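# Test five pump bottles, put faulty ones in tray

## Task

Five empty pump bottles stand on the table, and one or two of them have a bad pump: pressed down, the head does not spring back up. Find the bad ones and place them in the grey tray. Every good bottle must finish upright on the table and not in the tray. Nothing counts as placed if it stays there only because the robot is holding it. At the end, release everything and move the grippers away. All objects must settle quickly once you stop.

## Robot and tools

ROBOT. Two arms, left_arm and right_arm, each ending in a parallel gripper. The names are labels only; they do not match the sides of a camera picture. Each gripper's fingers point along its own +z axis and close along its own y axis. The reported end_effector_position is the spot between the pads when they are shut. Closed fingertips extend about 33 mm past that spot, open ones about 9 mm. Closing pushes the tips roughly 24 mm further out, so keep that clearance above the table.

FRAME. Result poses share one scene frame: origin on the tabletop midway between the arms, +z up, +x out across the table, left_arm on the +y side. Positions are in metres, orientation is end_effector_quat_wxyz. Printed positions can be slightly wrong, more so when an arm reaches far.

THE ROW. Both motion tools use a row of 18 numbers, each in [-1, 1], always covering both arms even if one is idle. Order: left dx, dy, dz, rx, ry, rz, left gripper position, force_limit, speed, then the same nine for the right arm. dx..rz are an offset, not a pose: a displacement from the gripper's measured pose when the action starts, expressed in that gripper's own axes. 1.0 equals 0.6 m for dx/dy/dz and 180 degrees for the rotation; rx, ry, rz form a single rotation vector. Gripper position is absolute: +1 fully open (140 mm), about -0.8 where pads touch, -1 means squeeze until blocked. force_limit: about 14 N at -1, 60 N at 0, 107 N at +1 (for parts up to 40 mm wide). speed: gap change of about 30 mm/s at -1, 140 at 0, 250 at +1. To keep a gripper unchanged, resend its previous three finger numbers; a 0 is itself a command.

execute_actions(actions). A list of actions; each action is a table of up to 15 rows, one row per 1/30 s step, and if fewer rows are given the final row repeats to fill 15 steps. Every row in an action is an offset from the pose at that action's start (for the first action of a call, the last pose reported), not from the prior row. An empty list just returns state and images. Per step, the commanded pose is clipped to within 70 mm and 16 degrees of the measured pose, so big offsets take several actions; afterwards the arm stops at its last clipped pose, so send the remainder next time. Position wins over orientation if both cannot be met.

move(target, speed, blocking). target is one 18-number row as above; its offsets are from the pose in the latest result showing one. Each gripper travels in a straight line toward it, all arms finishing together, over 0.5 to 10 s (cut off at 10 s). speed is the path top speed in m/s, 0.002 to 0.5, default 0.25; rotation is capped at twice that in rad/s. Finger numbers are sent at the start. Paths ignore obstacles and the other arm; grippers lag, drift and can exceed speed near full extension. Faster motion and targets deeper past a contact mean harder hits. blocking=false returns after 0.5 s while motion continues; until its end is shown you must call wait or stop before other motion. The result adds a "move:" line with the ending (done, off_target, moving, held, fault), limits that acted (paced = pose clipped; held = a check blocked steps, after which the arm may lurch fast), and each gripper's distance to target. If only one arm is named, the other finished fine.

wait(seconds): 0 to 10; arms hold their last command; returns early if a running move ends. stop(): brakes a running move; needs stopping room; fingers keep moving. zoom_image(camera, region): camera is cam_left_wrist or cam_right_wrist (both 504x504); region [x0, y0, x1, y1] pixels from the top-left, at most 504 by 504. finished_scene(scene): pass the current scene's number; irreversible; the goal must already hold and keep holding.

RESULTS. object_status: 0 moving, 1 blocked while opening, 2 blocked while closing (a grip), 3 reached target or pads met (thin items may still be held). Confirm a grasp by reading 2. position_measured is in counts, 3 open to 230 pads touching, not linear. Stopped fingers stay until a new position differing by at least 0.01 is sent, or the object yields. To squeeze harder while at 2, raise force_limit and toggle position between -1 and -0.98. "Hand target" lines show where each gripper is being driven. "pose unreachable" means the clearance check altered or blocked that arm's command. For an arm meant to stay still, send the offset back to its desired pose in the first call of a reply, zeros afterwards.

LIMITS AND HAZARDS. Joint ranges (rad): waist -2.744..2.744, shoulder -1.784..1.784, upper arm roll -2.901..2.901, elbow -3.042..-0.152, forearm roll -2.807..2.807, wrist pitch 0.544..4.517, wrist roll -3.016..3.016. Load limits (N m): waist 35, shoulder 35, upper arm roll 32, elbow 30, forearm roll 12, wrist pitch 12, wrist roll 12, held weight included. Hitting a load limit freezes that arm for 10 s and drops the rest of the call. Carrying loads heats motors; MOTOR HOT warns, and overheating brakes the arm (OVER-TEMPERATURE FAULT) until it cools. The world keeps running while you compose replies, with the robot holding its last command. Random tugs on held parts or pushes on loose ones can occur. Never let the arms collide or press on each other, never push anything off the table, and avoid drops, slips, slams and hard shoves. Pressing a pump head should be gentle and vertical, then watch whether it rises.

Each tool is called after "Request:" by a JSON object that holds its "op" and its "data".

## Session

I'll start by looking at the current state of the scene.

Request:
{"op": "execute_actions", "data": {"actions": []}}

Scene clock: 0.00 s.
left_arm: end_effector_position=(+0.0591, +0.7971, +0.2119) position_measured=3 object_status=3 end_effector_quat_wxyz=(+0.393, +0.890, -0.053, +0.223) | right_arm: end_effector_position=(+0.6034, -0.2391, +0.4145) position_measured=3 object_status=3 end_effector_quat_wxyz=(-0.002, +0.954, -0.300, +0.000)
Joint positions: left_arm=[ 1.615  0.659 -0.04  -1.291 -0.262  1.053  0.242] | right_arm=[-0.003 -0.003 -0.003 -1.571  0.003  1.571 -0.793]
Joint velocities: left_arm=[-0.001  0.     0.001  0.001  0.     0.    -0.   ] | right_arm=[ 0.     0.001 -0.    -0.001 -0.    -0.001 -0.   ]
Hand target (left_arm): +0.059, +0.797, +0.212; +0.393, +0.890, -0.053, +0.223
Hand target (right_arm): +0.603, -0.239, +0.415; -0.002, +0.954, -0.300, +0.000

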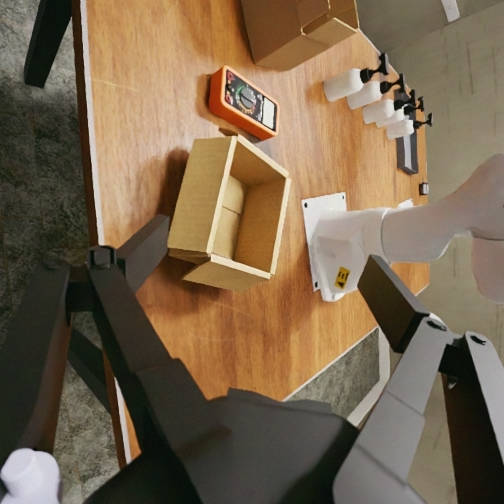

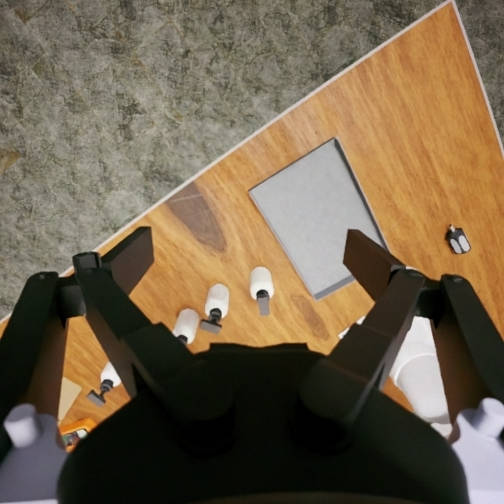

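Request:
{"op": "zoom_image", "data": {"camera": "cam_right_wrist", "region": [40, 240, 340, 460]}}

Request:
{"op": "zoom_image", "data": {"camera": "cam_left_wrist", "region": [300, 30, 470, 200]}}

Region (40, 240, 340, 460) of cam_right_wrist's 504x504 image, scaled by 1.680, with more detail than that image has; it fills the top 370 rows of this view, and the rest is white.

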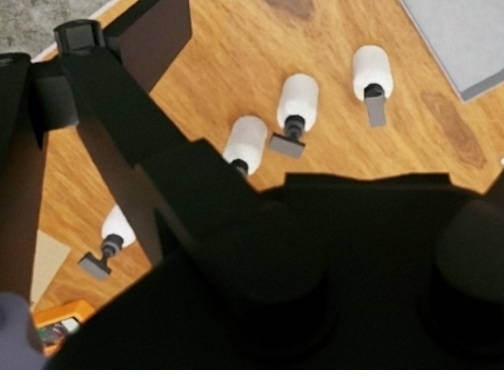

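Region (300, 30, 470, 200) of cam_left_wrist's 504x504 image, scaled by 2.965, with more detail than that image has.

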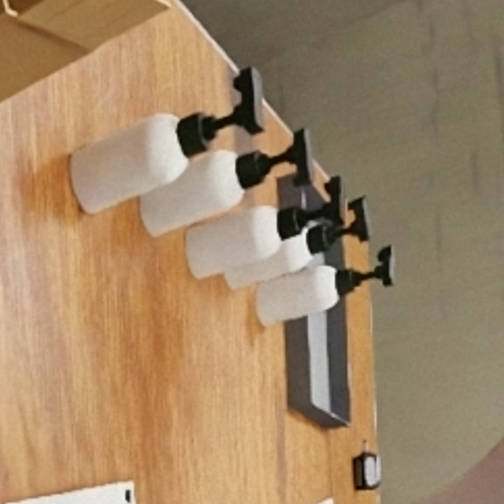

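Request:
{"op": "move", "data": {"target": [0,0,0,0,0,0,1,0,0,-0.342,-0.0438,0,0,0,-0.194,1,0,0], "speed": 0.3}}

Scene clock: 48.90 s.
left_arm: end_effector_position=(+0.0591, +0.7971, +0.2119) position_measured=3 object_status=3 end_effector_quat_wxyz=(+0.393, +0.890, -0.053, +0.223) | right_arm: end_effector_position=(+0.4510, -0.0999, +0.4144) position_measured=3 object_status=3 end_effector_quat_wxyz=(+0.000, +1.000, -0.007, -0.000)
Joint positions: left_arm=[ 1.615  0.659 -0.04  -1.291 -0.262  1.053  0.242] | right_arm=[ 0.226 -0.308  0.11  -1.899  0.033  1.593 -1.054]
Joint velocities: left_arm=[-0.001  0.001 -0.002 -0.    -0.001 -0.     0.002] | right_arm=[ 0.002 -0.001 -0.002 -0.001  0.001  0.001 -0.029]
Hand target (left_arm): +0.059, +0.797, +0.212; +0.393, +0.890, -0.053, +0.223
Hand target (right_arm): +0.451, -0.099, +0.414; -0.002, +1.000, -0.000, +0.000
Off the commanded pose (left_arm): 0.000 m, 0 deg.
Off the commanded pose (right_arm): 0.001 m, 1 deg.
move: done

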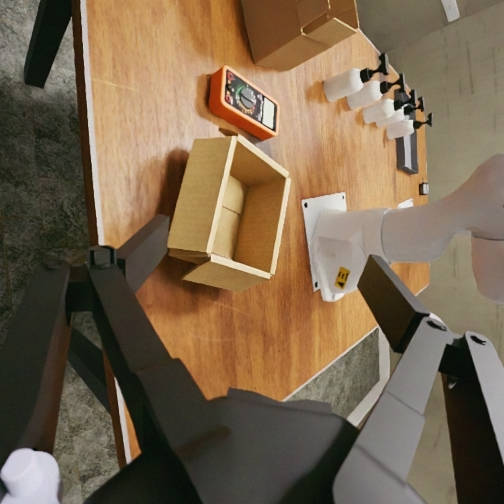

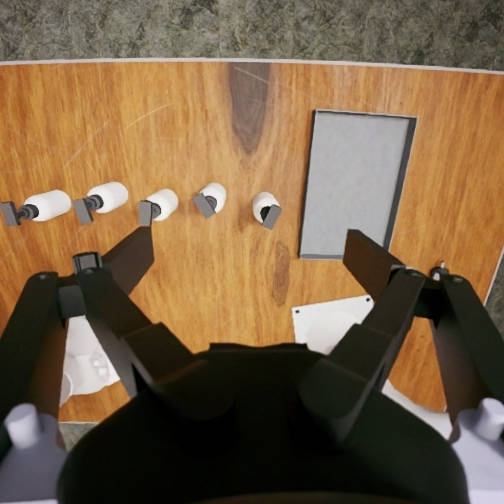

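Request:
{"op": "zoom_image", "data": {"camera": "cam_right_wrist", "region": [0, 150, 168, 250]}}

Request:
{"op": "zoom_image", "data": {"camera": "cam_right_wrist", "region": [130, 150, 298, 250]}}

Region (0, 150, 168, 250) of cam_right_wrist's 504x504 image, scaled by 3.000, with more detail than that image has; it fills the top 300 rows of this view, and the rest is white.

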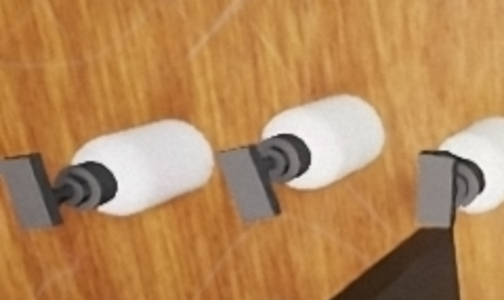

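Region (130, 150, 298, 250) of cam_right_wrist's 504x504 image, scaled by 3.000, with more detail than that image has; it fills the top 300 rows of this view, and the rest is white.

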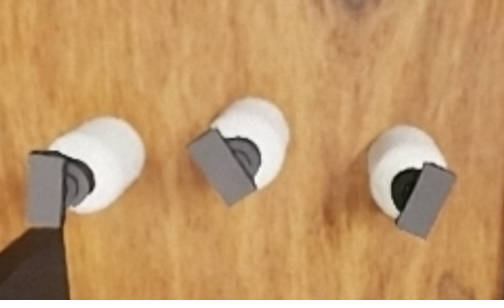

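Request:
{"op": "zoom_image", "data": {"camera": "cam_right_wrist", "region": [280, 90, 448, 280]}}

Request:
{"op": "zoom_image", "data": {"camera": "cam_right_wrist", "region": [280, 220, 504, 444]}}

Region (280, 90, 448, 280) of cam_right_wrist's 504x504 image, scaled by 2.653, with more detail than that image has; it fills the left 446 columns of this view, and the rest is white.

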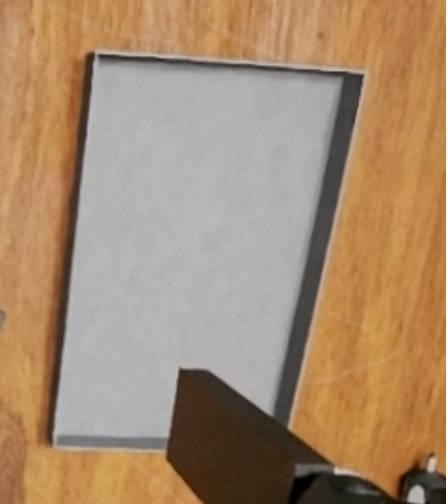

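Region (280, 220, 504, 444) of cam_right_wrist's 504x504 image, scaled by 2.250, with more detail than that image has.

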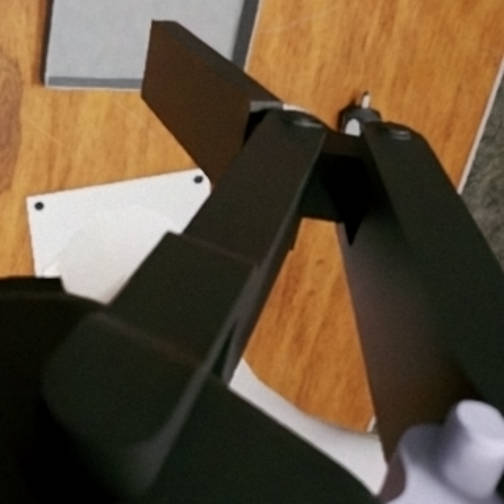

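Request:
{"op": "move", "data": {"target": [0,0,0,0,0,0,1,0,0,-0.0767,0.05,0.274,0,0,-0.0045,1,0,0], "speed": 0.25}}

Scene clock: 107.87 s.
left_arm: end_effector_position=(+0.0591, +0.7971, +0.2119) position_measured=3 object_status=3 end_effector_quat_wxyz=(+0.393, +0.890, -0.053, +0.223) | right_arm: end_effector_position=(+0.4041, -0.1306, +0.2501) position_measured=3 object_status=3 end_effector_quat_wxyz=(+0.003, +1.000, -0.001, -0.001)
Joint positions: left_arm=[ 1.615  0.659 -0.04  -1.291 -0.262  1.053  0.242] | right_arm=[ 0.237 -0.471  0.107 -2.464  0.049  1.99  -1.082]
Joint velocities: left_arm=[ 0.     0.    -0.     0.001  0.     0.     0.002] | right_arm=[-0.     0.    -0.002 -0.001 -0.     0.012 -0.003]
Hand target (left_arm): +0.059, +0.797, +0.212; +0.393, +0.890, -0.053, +0.223
Hand target (right_arm): +0.405, -0.129, +0.250; +0.000, +1.000, +0.000, -0.000
Off the commanded pose (left_arm): 0.000 m, 0 deg.
Off the commanded pose (right_arm): 0.001 m, 0 deg.
move: done

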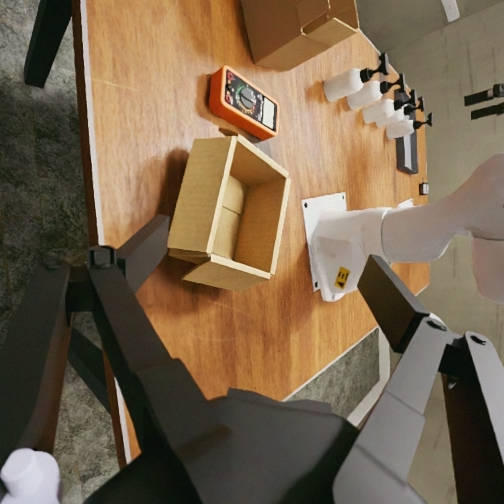

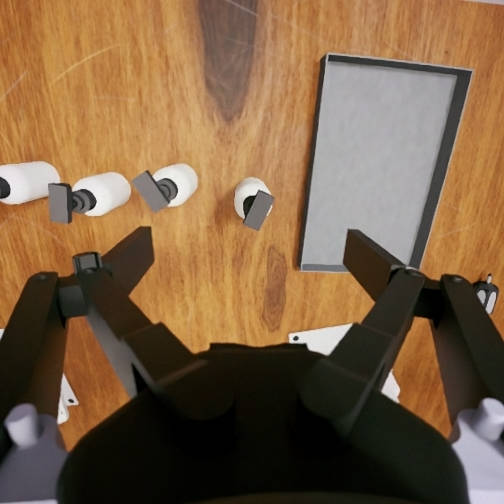

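Request:
{"op": "zoom_image", "data": {"camera": "cam_right_wrist", "region": [120, 150, 288, 250]}}

Request:
{"op": "zoom_image", "data": {"camera": "cam_right_wrist", "region": [280, 40, 504, 290]}}

Request:
{"op": "zoom_image", "data": {"camera": "cam_right_wrist", "region": [0, 150, 168, 250]}}

Region (120, 150, 288, 250) of cam_right_wrist's 504x504 image, scaled by 3.000, with more detail than that image has; it fills the top 300 rows of this view, and the rest is white.

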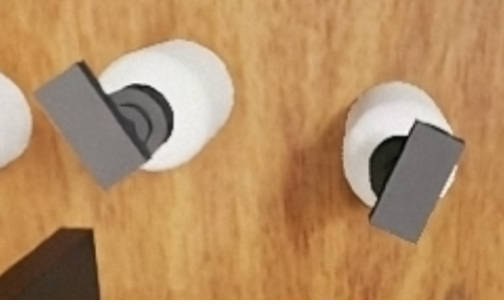

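Region (280, 40, 504, 290) of cam_right_wrist's 504x504 image, scaled by 2.016, with more detail than that image has; it fills the left 452 columns of this view, and the rest is white.

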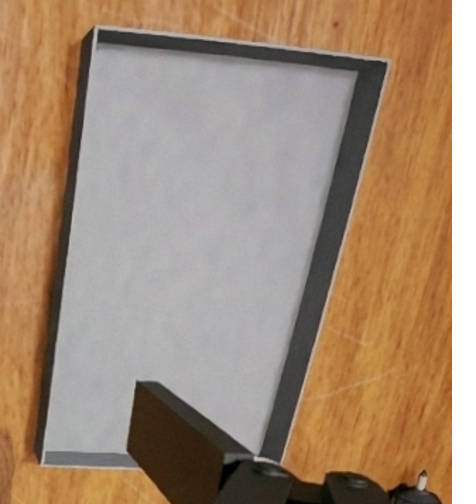

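Region (0, 150, 168, 250) of cam_right_wrist's 504x504 image, scaled by 3.000, with more detail than that image has; it fills the top 300 rows of this view, and the rest is white.

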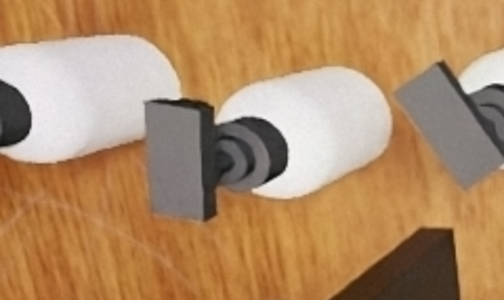

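Request:
{"op": "move", "data": {"target": [0,0,0,0,0,0,1,0,0,-0.002,0.0073,0.0585,0,0,0,-1,0,1], "speed": 0.15}}

Scene clock: 169.47 s.
left_arm: end_effector_position=(+0.0591, +0.7971, +0.2119) position_measured=3 object_status=3 end_effector_quat_wxyz=(+0.393, +0.890, -0.053, +0.223) | right_arm: end_effector_position=(+0.4016, -0.1344, +0.2160) position_measured=233 object_status=3 end_effector_quat_wxyz=(+0.003, +1.000, -0.002, -0.002)
Joint positions: left_arm=[ 1.615  0.659 -0.04  -1.291 -0.262  1.053  0.242] | right_arm=[ 0.237 -0.452  0.107 -2.538  0.049  2.08  -1.083]
Joint velocities: left_arm=[ 0.001  0.    -0.    -0.001 -0.001 -0.    -0.001] | right_arm=[ 0.001  0.001 -0.001 -0.002 -0.001  0.011 -0.001]
Hand target (left_arm): +0.059, +0.797, +0.212; +0.393, +0.890, -0.053, +0.223
Hand target (right_arm): +0.403, -0.135, +0.215; +0.003, +1.000, -0.002, -0.001
Off the commanded pose (left_arm): 0.000 m, 0 deg.
Off the commanded pose (right_arm): 0.002 m, 0 deg.
move: done

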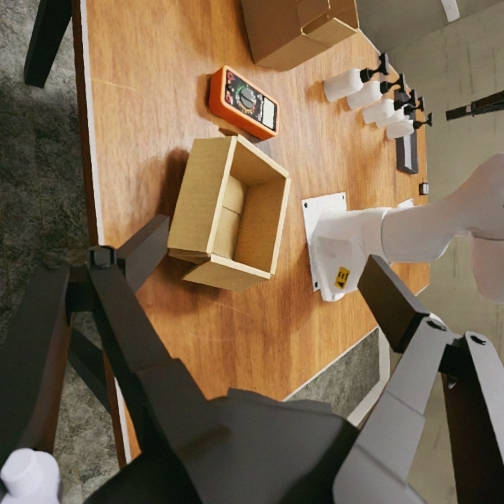

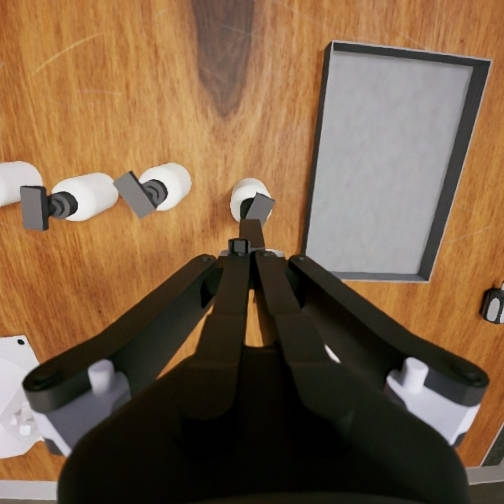

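Request:
{"op": "zoom_image", "data": {"camera": "cam_left_wrist", "region": [370, 60, 504, 170]}}

Request:
{"op": "zoom_image", "data": {"camera": "cam_right_wrist", "region": [190, 160, 310, 280]}}

Region (370, 60, 504, 170) of cam_left_wrist's 504x504 image, scaled by 3.761, with more detail than that image has; it fills the top 414 rows of this view, and the rest is white.

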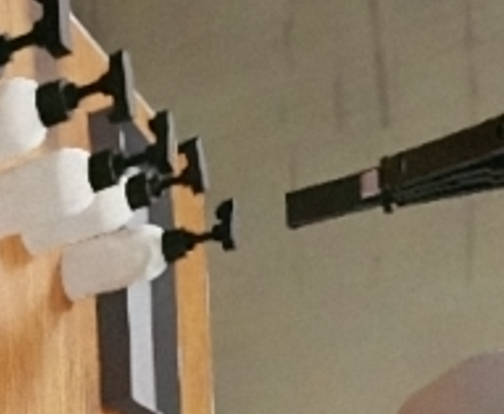

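Region (190, 160, 310, 280) of cam_right_wrist's 504x504 image, scaled by 4.200, with more detail than that image has.

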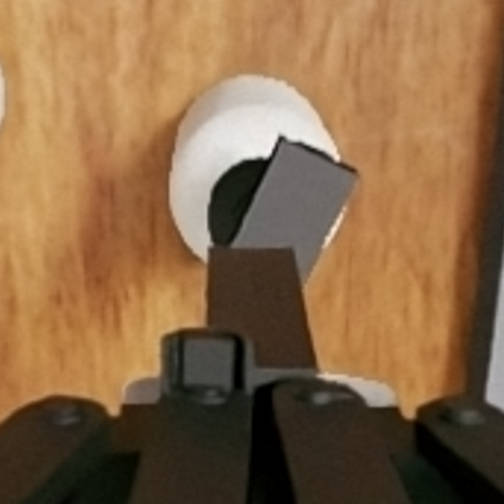

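Request:
{"op": "move", "data": {"target": [0,0,0,0,0,0,1,0,0,0.002,0.002,0.07,0,0,0,-1,0,1], "speed": 0.05}}

Request:
{"op": "zoom_image", "data": {"camera": "cam_left_wrist", "region": [370, 60, 504, 170]}}

Scene clock: 179.03 s.
left_arm: end_effector_position=(+0.0591, +0.7971, +0.2119) position_measured=3 object_status=3 end_effector_quat_wxyz=(+0.393, +0.890, -0.053, +0.223) | right_arm: end_effector_position=(+0.4022, -0.1359, +0.1751) position_measured=233 object_status=3 end_effector_quat_wxyz=(+0.003, +1.000, -0.004, -0.003)
Joint positions: left_arm=[ 1.615  0.659 -0.04  -1.291 -0.262  1.053  0.242] | right_arm=[ 0.237 -0.399  0.106 -2.604  0.049  2.198 -1.083]
Joint velocities: left_arm=[ 0.     0.001 -0.001 -0.    -0.001 -0.    -0.   ] | right_arm=[-0.001  0.001 -0.    -0.001 -0.     0.01  -0.   ]
Hand target (left_arm): +0.059, +0.797, +0.212; +0.393, +0.890, -0.053, +0.223
Hand target (right_arm): +0.403, -0.136, +0.174; +0.004, +1.000, -0.003, -0.002
Off the commanded pose (left_arm): 0.000 m, 0 deg.
Off the commanded pose (right_arm): 0.001 m, 0 deg.
move: done

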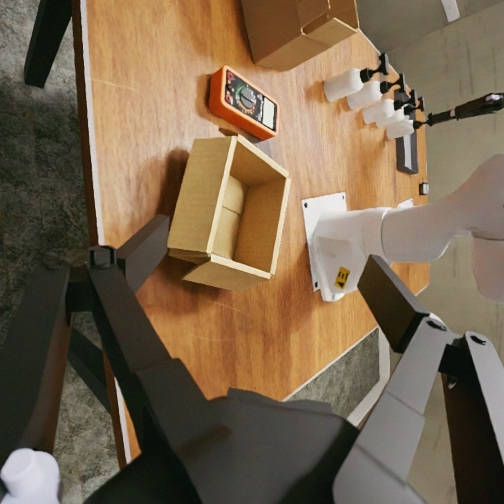

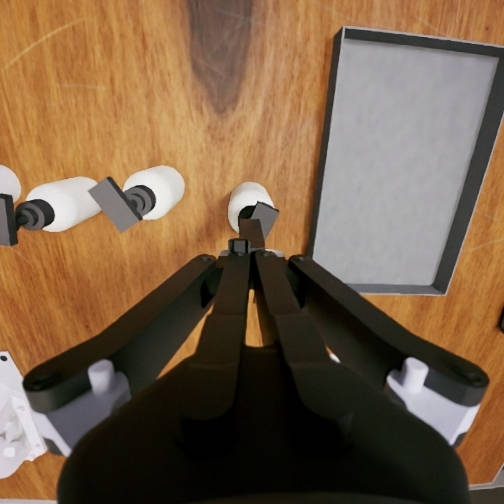

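Region (370, 60, 504, 170) of cam_left_wrist's 504x504 image, scaled by 3.761, with more detail than that image has; it fills the top 414 rows of this view, and the rest is white.

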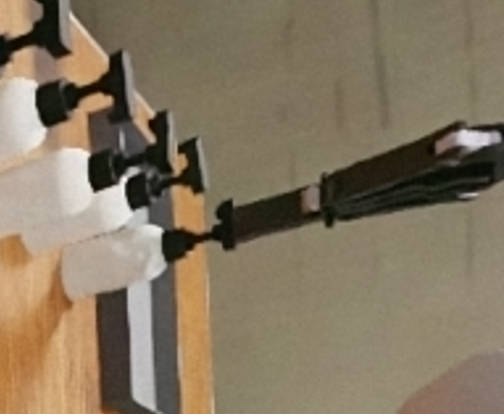

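Request:
{"op": "move", "data": {"target": [0,0,0,0,0,0,1,0,0,0.001,0,0.02,0,0,0,-1,0,1], "speed": 0.03}}

Request:
{"op": "zoom_image", "data": {"camera": "cam_left_wrist", "region": [370, 60, 504, 170]}}

Scene clock: 182.37 s.
left_arm: end_effector_position=(+0.0591, +0.7971, +0.2119) position_measured=3 object_status=3 end_effector_quat_wxyz=(+0.393, +0.890, -0.053, +0.223) | right_arm: end_effector_position=(+0.4037, -0.1353, +0.1662) position_measured=233 object_status=3 end_effector_quat_wxyz=(+0.002, +1.000, -0.004, -0.002)
Joint positions: left_arm=[ 1.615  0.659 -0.04  -1.291 -0.262  1.053  0.242] | right_arm=[ 0.237 -0.383  0.106 -2.616  0.049  2.229 -1.083]
Joint velocities: left_arm=[-0.001  0.001 -0.     0.001 -0.     0.    -0.001] | right_arm=[ 0.001  0.002 -0.002 -0.001  0.     0.014 -0.001]
Hand target (left_arm): +0.059, +0.797, +0.212; +0.393, +0.890, -0.053, +0.223
Hand target (right_arm): +0.403, -0.136, +0.163; +0.003, +1.000, -0.004, -0.003
Off the commanded pose (left_arm): 0.000 m, 0 deg.
Off the commanded pose (right_arm): 0.003 m, 0 deg.
move: done

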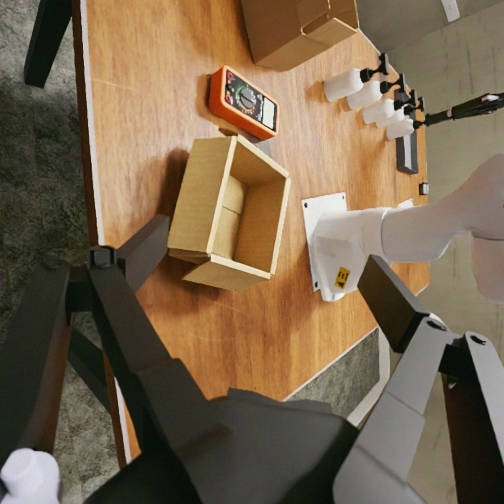

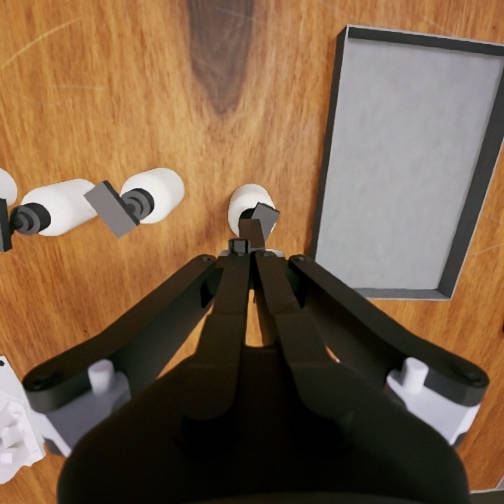

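Region (370, 60, 504, 170) of cam_left_wrist's 504x504 image, scaled by 3.761, with more detail than that image has; it fills the top 414 rows of this view, and the rest is white.

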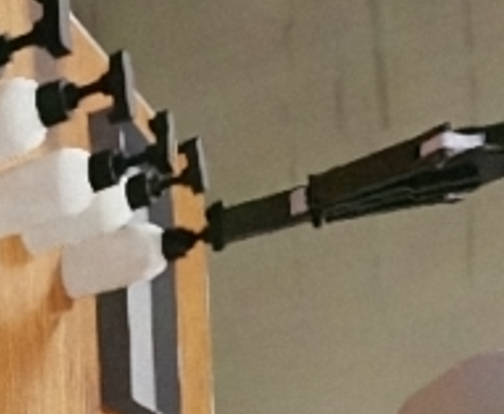

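Request:
{"op": "move", "data": {"target": [0,0,0,0,0,0,1,0,0,-0.001,0.001,0.012,0,0,0,-1,0,1], "speed": 0.03}}

Request:
{"op": "zoom_image", "data": {"camera": "cam_left_wrist", "region": [370, 60, 504, 170]}}

Scene clock: 187.60 s.
left_arm: end_effector_position=(+0.0591, +0.7971, +0.2119) position_measured=3 object_status=3 end_effector_quat_wxyz=(+0.393, +0.890, -0.053, +0.223) | right_arm: end_effector_position=(+0.4050, -0.1349, +0.1627) position_measured=233 object_status=3 end_effector_quat_wxyz=(+0.000, +1.000, -0.004, +0.001)
Joint positions: left_arm=[ 1.615  0.659 -0.04  -1.291 -0.262  1.053  0.242] | right_arm=[ 0.237 -0.378  0.106 -2.623  0.049  2.247 -1.083]
Joint velocities: left_arm=[ 0.     0.001  0.001 -0.     0.     0.    -0.001] | right_arm=[-0.001  0.001 -0.    -0.003 -0.     0.007  0.001]
Hand target (left_arm): +0.059, +0.797, +0.212; +0.393, +0.890, -0.053, +0.223
Hand target (right_arm): +0.403, -0.136, +0.159; +0.002, +1.000, -0.004, -0.002
Off the commanded pose (left_arm): 0.000 m, 0 deg.
Off the commanded pose (right_arm): 0.004 m, 0 deg.
move: off_target (right_arm)

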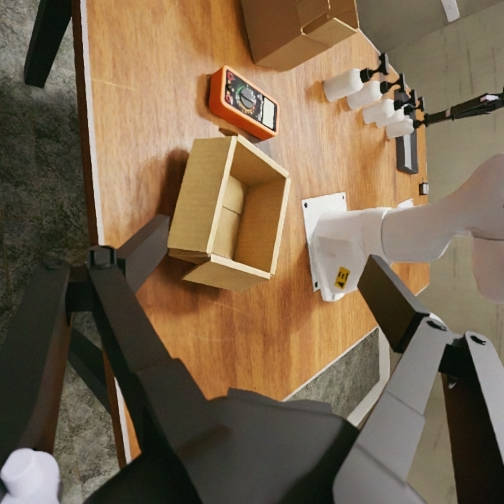

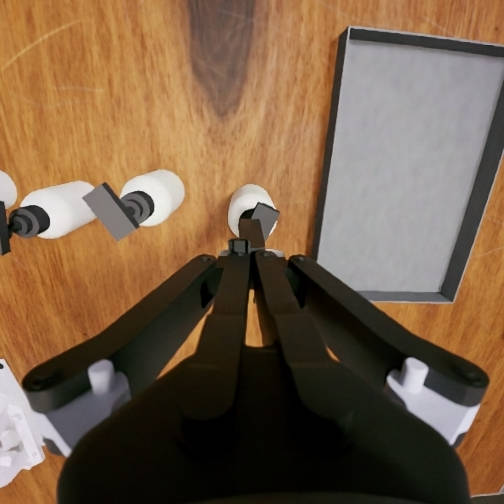

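Region (370, 60, 504, 170) of cam_left_wrist's 504x504 image, scaled by 3.761, with more detail than that image has; it fills the top 414 rows of this view, and the rest is white.

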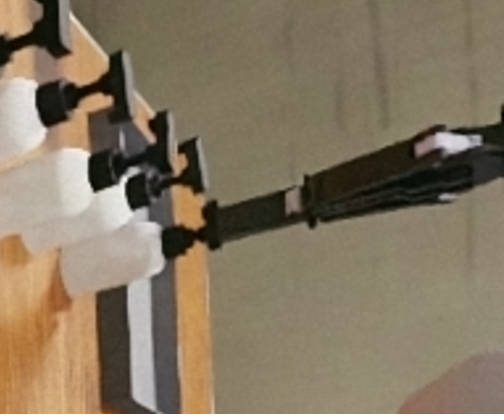

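Request:
{"op": "move", "data": {"target": [0,0,0,0,0,0,1,0,0,0,0,-0.07,0,0,0,-1,0,1], "speed": 0.1}}

Request:
{"op": "zoom_image", "data": {"camera": "cam_left_wrist", "region": [370, 60, 504, 170]}}

Request:
{"op": "zoom_image", "data": {"camera": "cam_right_wrist", "region": [80, 140, 290, 260]}}

Scene clock: 191.33 s.
left_arm: end_effector_position=(+0.0591, +0.7971, +0.2119) position_measured=3 object_status=3 end_effector_quat_wxyz=(+0.393, +0.890, -0.053, +0.223) | right_arm: end_effector_position=(+0.4052, -0.1340, +0.2038) position_measured=233 object_status=3 end_effector_quat_wxyz=(+0.000, +1.000, -0.004, +0.002)
Joint positions: left_arm=[ 1.615  0.659 -0.04  -1.291 -0.262  1.053  0.242] | right_arm=[ 0.237 -0.437  0.104 -2.56   0.049  2.128 -1.083]
Joint velocities: left_arm=[-0.001  0.001  0.002 -0.001  0.001 -0.    -0.001] | right_arm=[-0.001 -0.    -0.     0.     0.002 -0.012  0.001]
Hand target (left_arm): +0.059, +0.797, +0.212; +0.393, +0.890, -0.053, +0.223
Hand target (right_arm): +0.405, -0.135, +0.205; +0.000, +1.000, -0.004, +0.001
Off the commanded pose (left_arm): 0.000 m, 0 deg.
Off the commanded pose (right_arm): 0.001 m, 0 deg.
move: done

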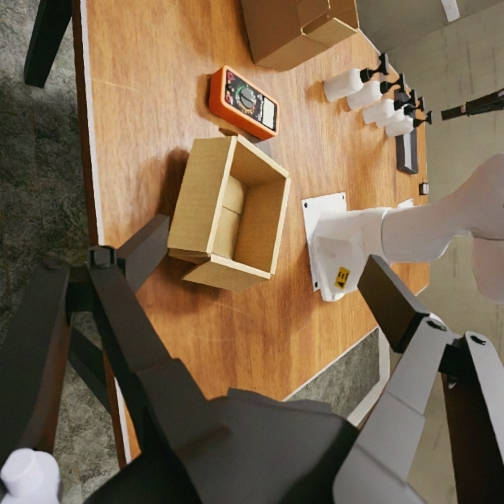

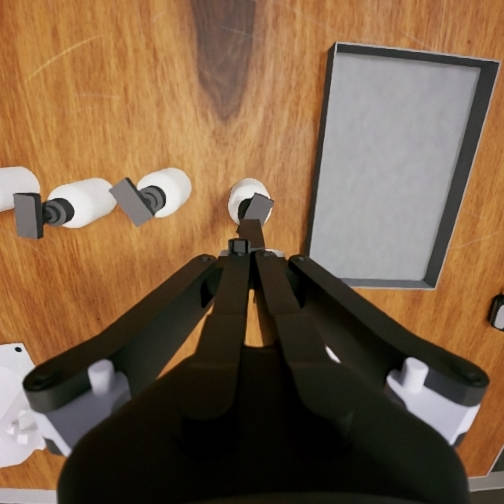

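Region (370, 60, 504, 170) of cam_left_wrist's 504x504 image, scaled by 3.761, with more detail than that image has; it fills the top 414 rows of this view, and the rest is white.

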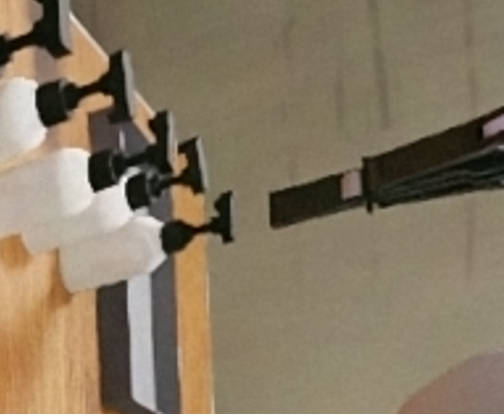

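Region (80, 140, 290, 260) of cam_right_wrist's 504x504 image, scaled by 2.400, with more detail than that image has; it fills the top 288 rows of this view, and the rest is white.

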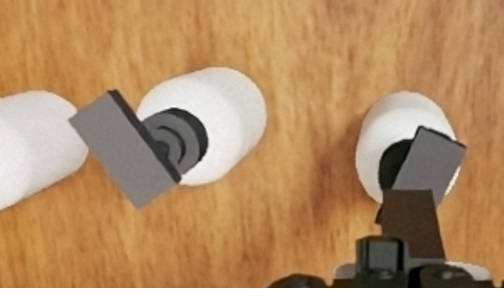

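Request:
{"op": "move", "data": {"target": [0,0,0,0,0,0,1,0,0,0.0313,-0.1783,0.0113,0,-0.0013,-0.0025,-1,0,1], "speed": 0.2}}

Request:
{"op": "zoom_image", "data": {"camera": "cam_left_wrist", "region": [370, 60, 504, 170]}}

Request:
{"op": "zoom_image", "data": {"camera": "cam_right_wrist", "region": [190, 160, 310, 280]}}

Scene clock: 222.77 s.
left_arm: end_effector_position=(+0.0591, +0.7971, +0.2119) position_measured=3 object_status=3 end_effector_quat_wxyz=(+0.393, +0.890, -0.053, +0.223) | right_arm: end_effector_position=(+0.4240, -0.0282, +0.1963) position_measured=233 object_status=3 end_effector_quat_wxyz=(+0.001, +1.000, +0.005, -0.002)
Joint positions: left_arm=[ 1.615  0.659 -0.04  -1.291 -0.262  1.053  0.242] | right_arm=[ 0.272 -0.186  0.237 -2.337  0.055  2.151 -0.931]
Joint velocities: left_arm=[-0.     0.     0.001 -0.001 -0.     0.    -0.001] | right_arm=[ 0.001  0.001  0.     0.001 -0.001  0.001  0.03 ]
Hand target (left_arm): +0.059, +0.797, +0.212; +0.393, +0.890, -0.053, +0.223
Hand target (right_arm): +0.426, -0.028, +0.197; +0.001, +1.000, -0.000, -0.000
Off the commanded pose (left_arm): 0.000 m, 0 deg.
Off the commanded pose (right_arm): 0.002 m, 1 deg.
move: done

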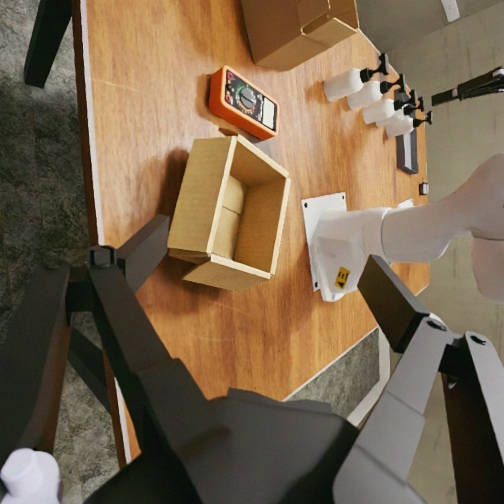

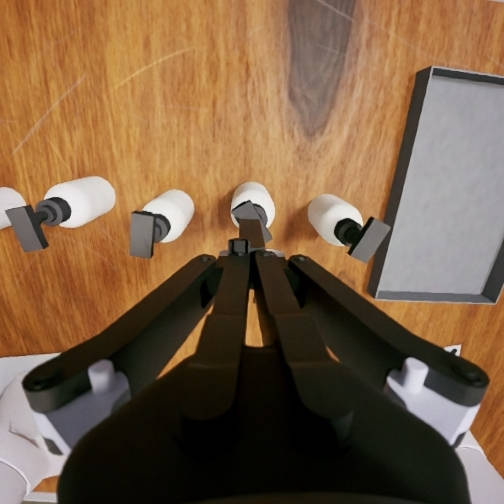

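Region (370, 60, 504, 170) of cam_left_wrist's 504x504 image, scaled by 3.761, with more detail than that image has; it fills the top 414 rows of this view, and the rest is white.

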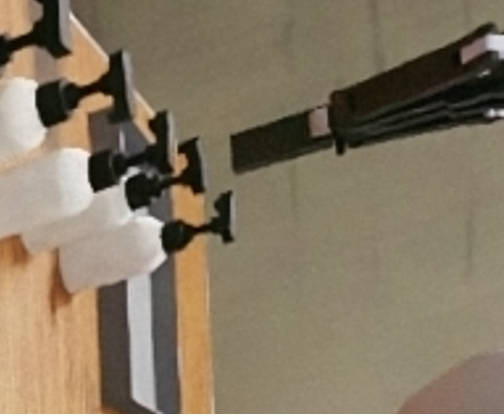

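Region (190, 160, 310, 280) of cam_right_wrist's 504x504 image, scaled by 4.200, with more detail than that image has.

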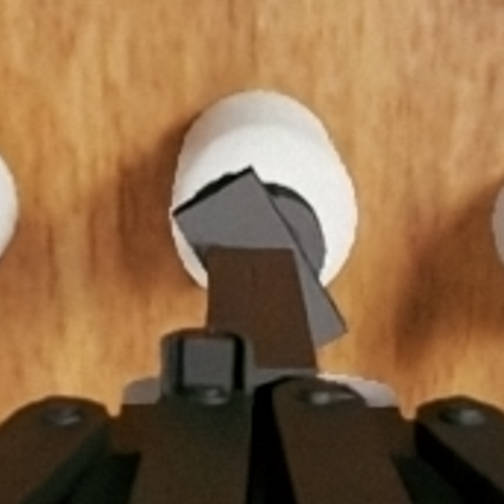

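Request:
{"op": "zoom_image", "data": {"camera": "cam_right_wrist", "region": [0, 160, 210, 270]}}

Request:
{"op": "zoom_image", "data": {"camera": "cam_right_wrist", "region": [290, 160, 500, 310]}}

Region (0, 160, 210, 270) of cam_right_wrist's 504x504 image, scaled by 2.400, with more detail than that image has; it fills the top 264 rows of this view, and the rest is white.

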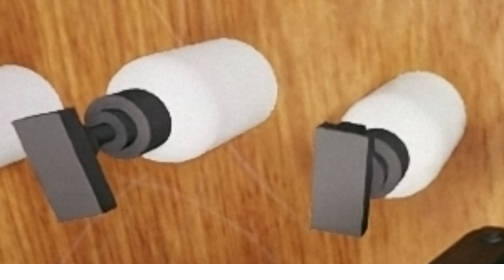

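Region (290, 160, 500, 310) of cam_right_wrist's 504x504 image, scaled by 2.400, with more detail than that image has; it fills the top 360 rows of this view, and the rest is white.

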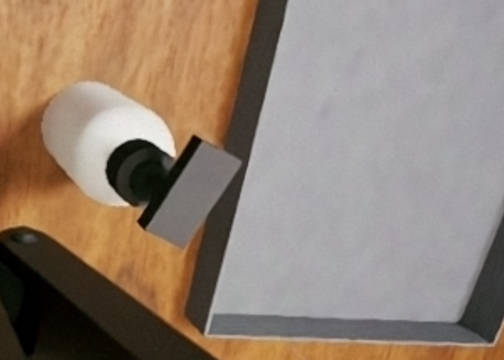

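Request:
{"op": "move", "data": {"target": [0,0,0,0,0,0,1,0,0,-0.009,0.0072,0.064,0,0.0013,0.003,-1,0,1], "speed": 0.05}}

Request:
{"op": "zoom_image", "data": {"camera": "cam_left_wrist", "region": [370, 60, 504, 170]}}

Request:
{"op": "move", "data": {"target": [0,0,0,0,0,0,1,0,0,0,0,-0.06,0,0,0,-1,0,1], "speed": 0.1}}

Request:
{"op": "move", "data": {"target": [0,0,0,0,0,0,1,0,0,-0.02,-0.168,0,0,0,0,-1,0,1], "speed": 0.2}}

Request:
{"op": "zoom_image", "data": {"camera": "cam_left_wrist", "region": [350, 40, 484, 150]}}

Request:
{"op": "zoom_image", "data": {"camera": "cam_right_wrist", "region": [190, 160, 310, 280]}}

Scene clock: 258.43 s.
left_arm: end_effector_position=(+0.0591, +0.7971, +0.2119) position_measured=3 object_status=3 end_effector_quat_wxyz=(+0.393, +0.890, -0.053, +0.223) | right_arm: end_effector_position=(+0.4199, -0.0322, +0.1615) position_measured=233 object_status=3 end_effector_quat_wxyz=(-0.001, +1.000, +0.000, +0.000)
Joint positions: left_arm=[ 1.615  0.659 -0.04  -1.291 -0.262  1.053  0.242] | right_arm=[ 0.272 -0.162  0.241 -2.41   0.052  2.255 -0.92 ]
Joint velocities: left_arm=[ 0.001 -0.001 -0.     0.    -0.     0.001 -0.001] | right_arm=[ 0.     0.002 -0.001 -0.002 -0.     0.016  0.003]
Hand target (left_arm): +0.059, +0.797, +0.212; +0.393, +0.890, -0.053, +0.223
Hand target (right_arm): +0.418, -0.033, +0.158; +0.001, +1.000, +0.000, -0.000
Off the commanded pose (left_arm): 0.000 m, 0 deg.
Off the commanded pose (right_arm): 0.004 m, 0 deg.
move: off_target (right_arm)

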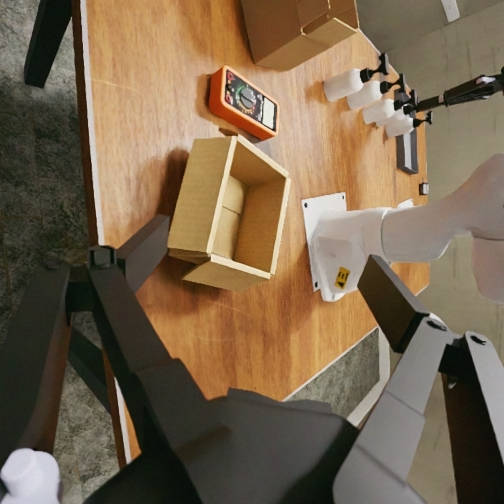

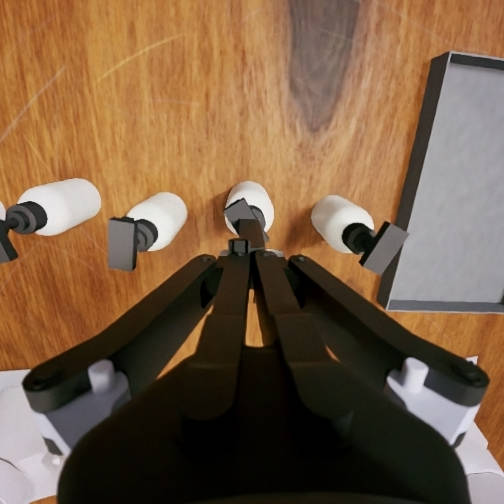

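Region (370, 60, 504, 170) of cam_left_wrist's 504x504 image, scaled by 3.761, with more detail than that image has; it fills the top 414 rows of this view, and the rest is white.

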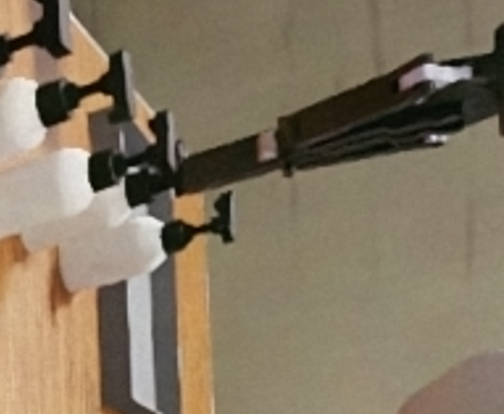

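Scene clock: 259.40 s.
left_arm: end_effector_position=(+0.0591, +0.7971, +0.2119) position_measured=3 object_status=3 end_effector_quat_wxyz=(+0.393, +0.890, -0.053, +0.223) | right_arm: end_effector_position=(+0.4203, -0.0318, +0.1967) position_measured=233 object_status=3 end_effector_quat_wxyz=(-0.001, +1.000, -0.000, +0.002)
Joint positions: left_arm=[ 1.615  0.659 -0.04  -1.291 -0.262  1.053  0.242] | right_arm=[ 0.272 -0.211  0.238 -2.363  0.058  2.163 -0.923]
Joint velocities: left_arm=[ 0.    -0.001 -0.002 -0.    -0.001  0.001  0.001] | right_arm=[ 0.001  0.001  0.    -0.001  0.    -0.01  -0.001]
Hand target (left_arm): +0.059, +0.797, +0.212; +0.393, +0.890, -0.053, +0.223
Hand target (right_arm): +0.420, -0.032, +0.198; -0.002, +1.000, +0.000, +0.000
Off the commanded pose (left_arm): 0.000 m, 0 deg.
Off the commanded pose (right_arm): 0.001 m, 0 deg.
move: done

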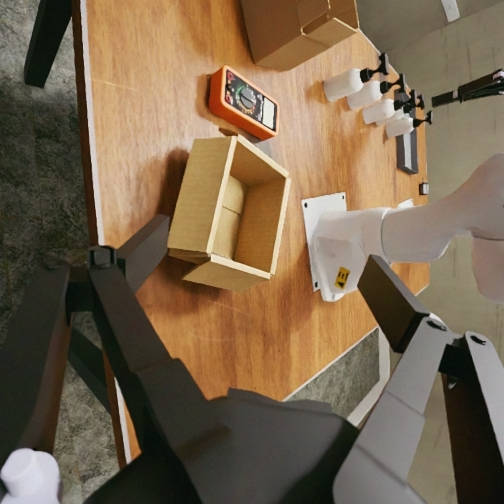

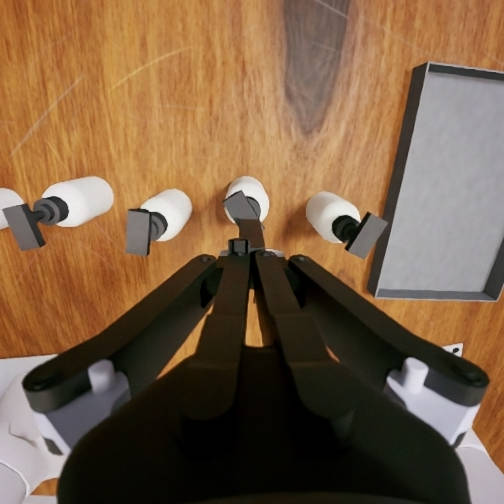

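Scene clock: 260.70 s.
left_arm: end_effector_position=(+0.0591, +0.7971, +0.2119) position_measured=3 object_status=3 end_effector_quat_wxyz=(+0.393, +0.890, -0.053, +0.223) | right_arm: end_effector_position=(+0.4095, +0.0689, +0.1967) position_measured=233 object_status=3 end_effector_quat_wxyz=(-0.003, +1.000, +0.004, +0.002)
Joint positions: left_arm=[ 1.615  0.659 -0.04  -1.291 -0.262  1.053  0.242] | right_arm=[ 0.328 -0.024  0.346 -2.16   0.01   2.144 -0.737]
Joint velocities: left_arm=[ 0.001  0.001 -0.001  0.001 -0.     0.     0.001] | right_arm=[ 0.     0.     0.001 -0.001 -0.003 -0.002  0.031]
Hand target (left_arm): +0.059, +0.797, +0.212; +0.393, +0.890, -0.053, +0.223
Hand target (right_arm): +0.409, +0.069, +0.197; -0.001, +1.000, -0.000, +0.002
Off the commanded pose (left_arm): 0.000 m, 0 deg.
Off the commanded pose (right_arm): 0.001 m, 1 deg.
move: done

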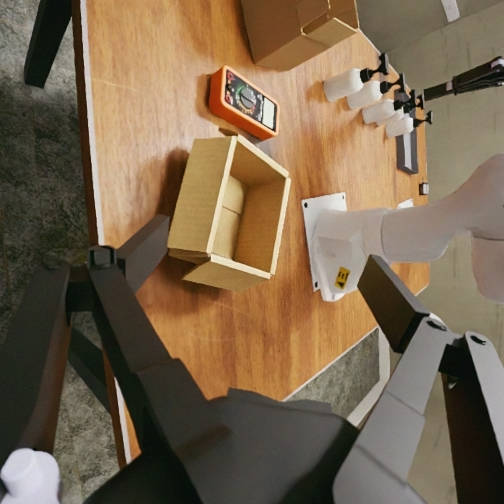

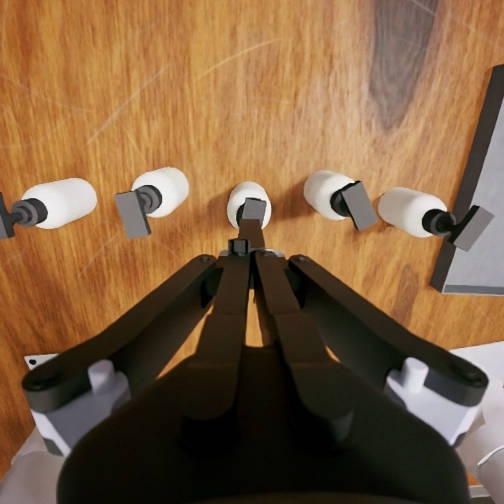

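Region (350, 40, 484, 150) of cam_left_wrist's 504x504 image, scaled by 3.761, with more detail than that image has; it fills the top 414 rows of this view, and the rest is white.

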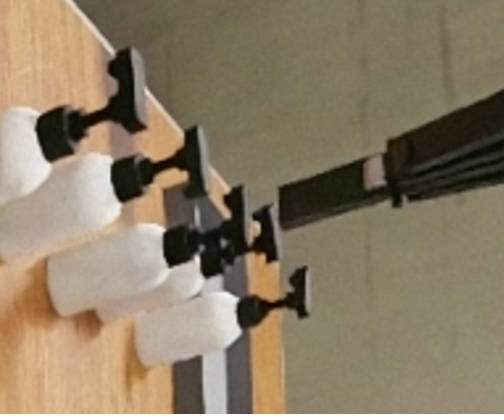

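Region (190, 160, 310, 280) of cam_right_wrist's 504x504 image, scaled by 4.200, with more detail than that image has.

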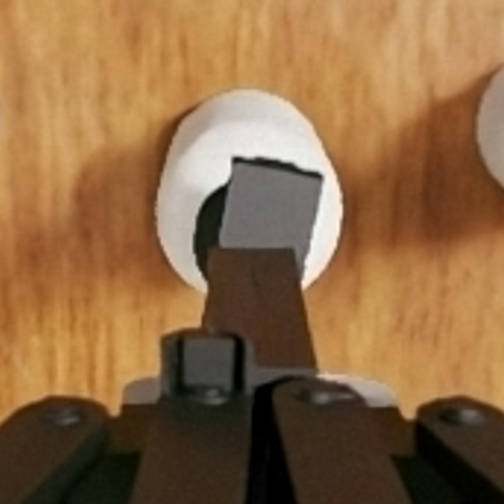

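Request:
{"op": "zoom_image", "data": {"camera": "cam_right_wrist", "region": [0, 150, 210, 260]}}

Region (0, 150, 210, 260) of cam_right_wrist's 504x504 image, scaled by 2.400, with more detail than that image has; it fills the top 264 rows of this view, and the rest is white.

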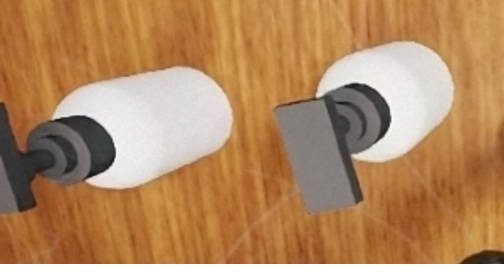

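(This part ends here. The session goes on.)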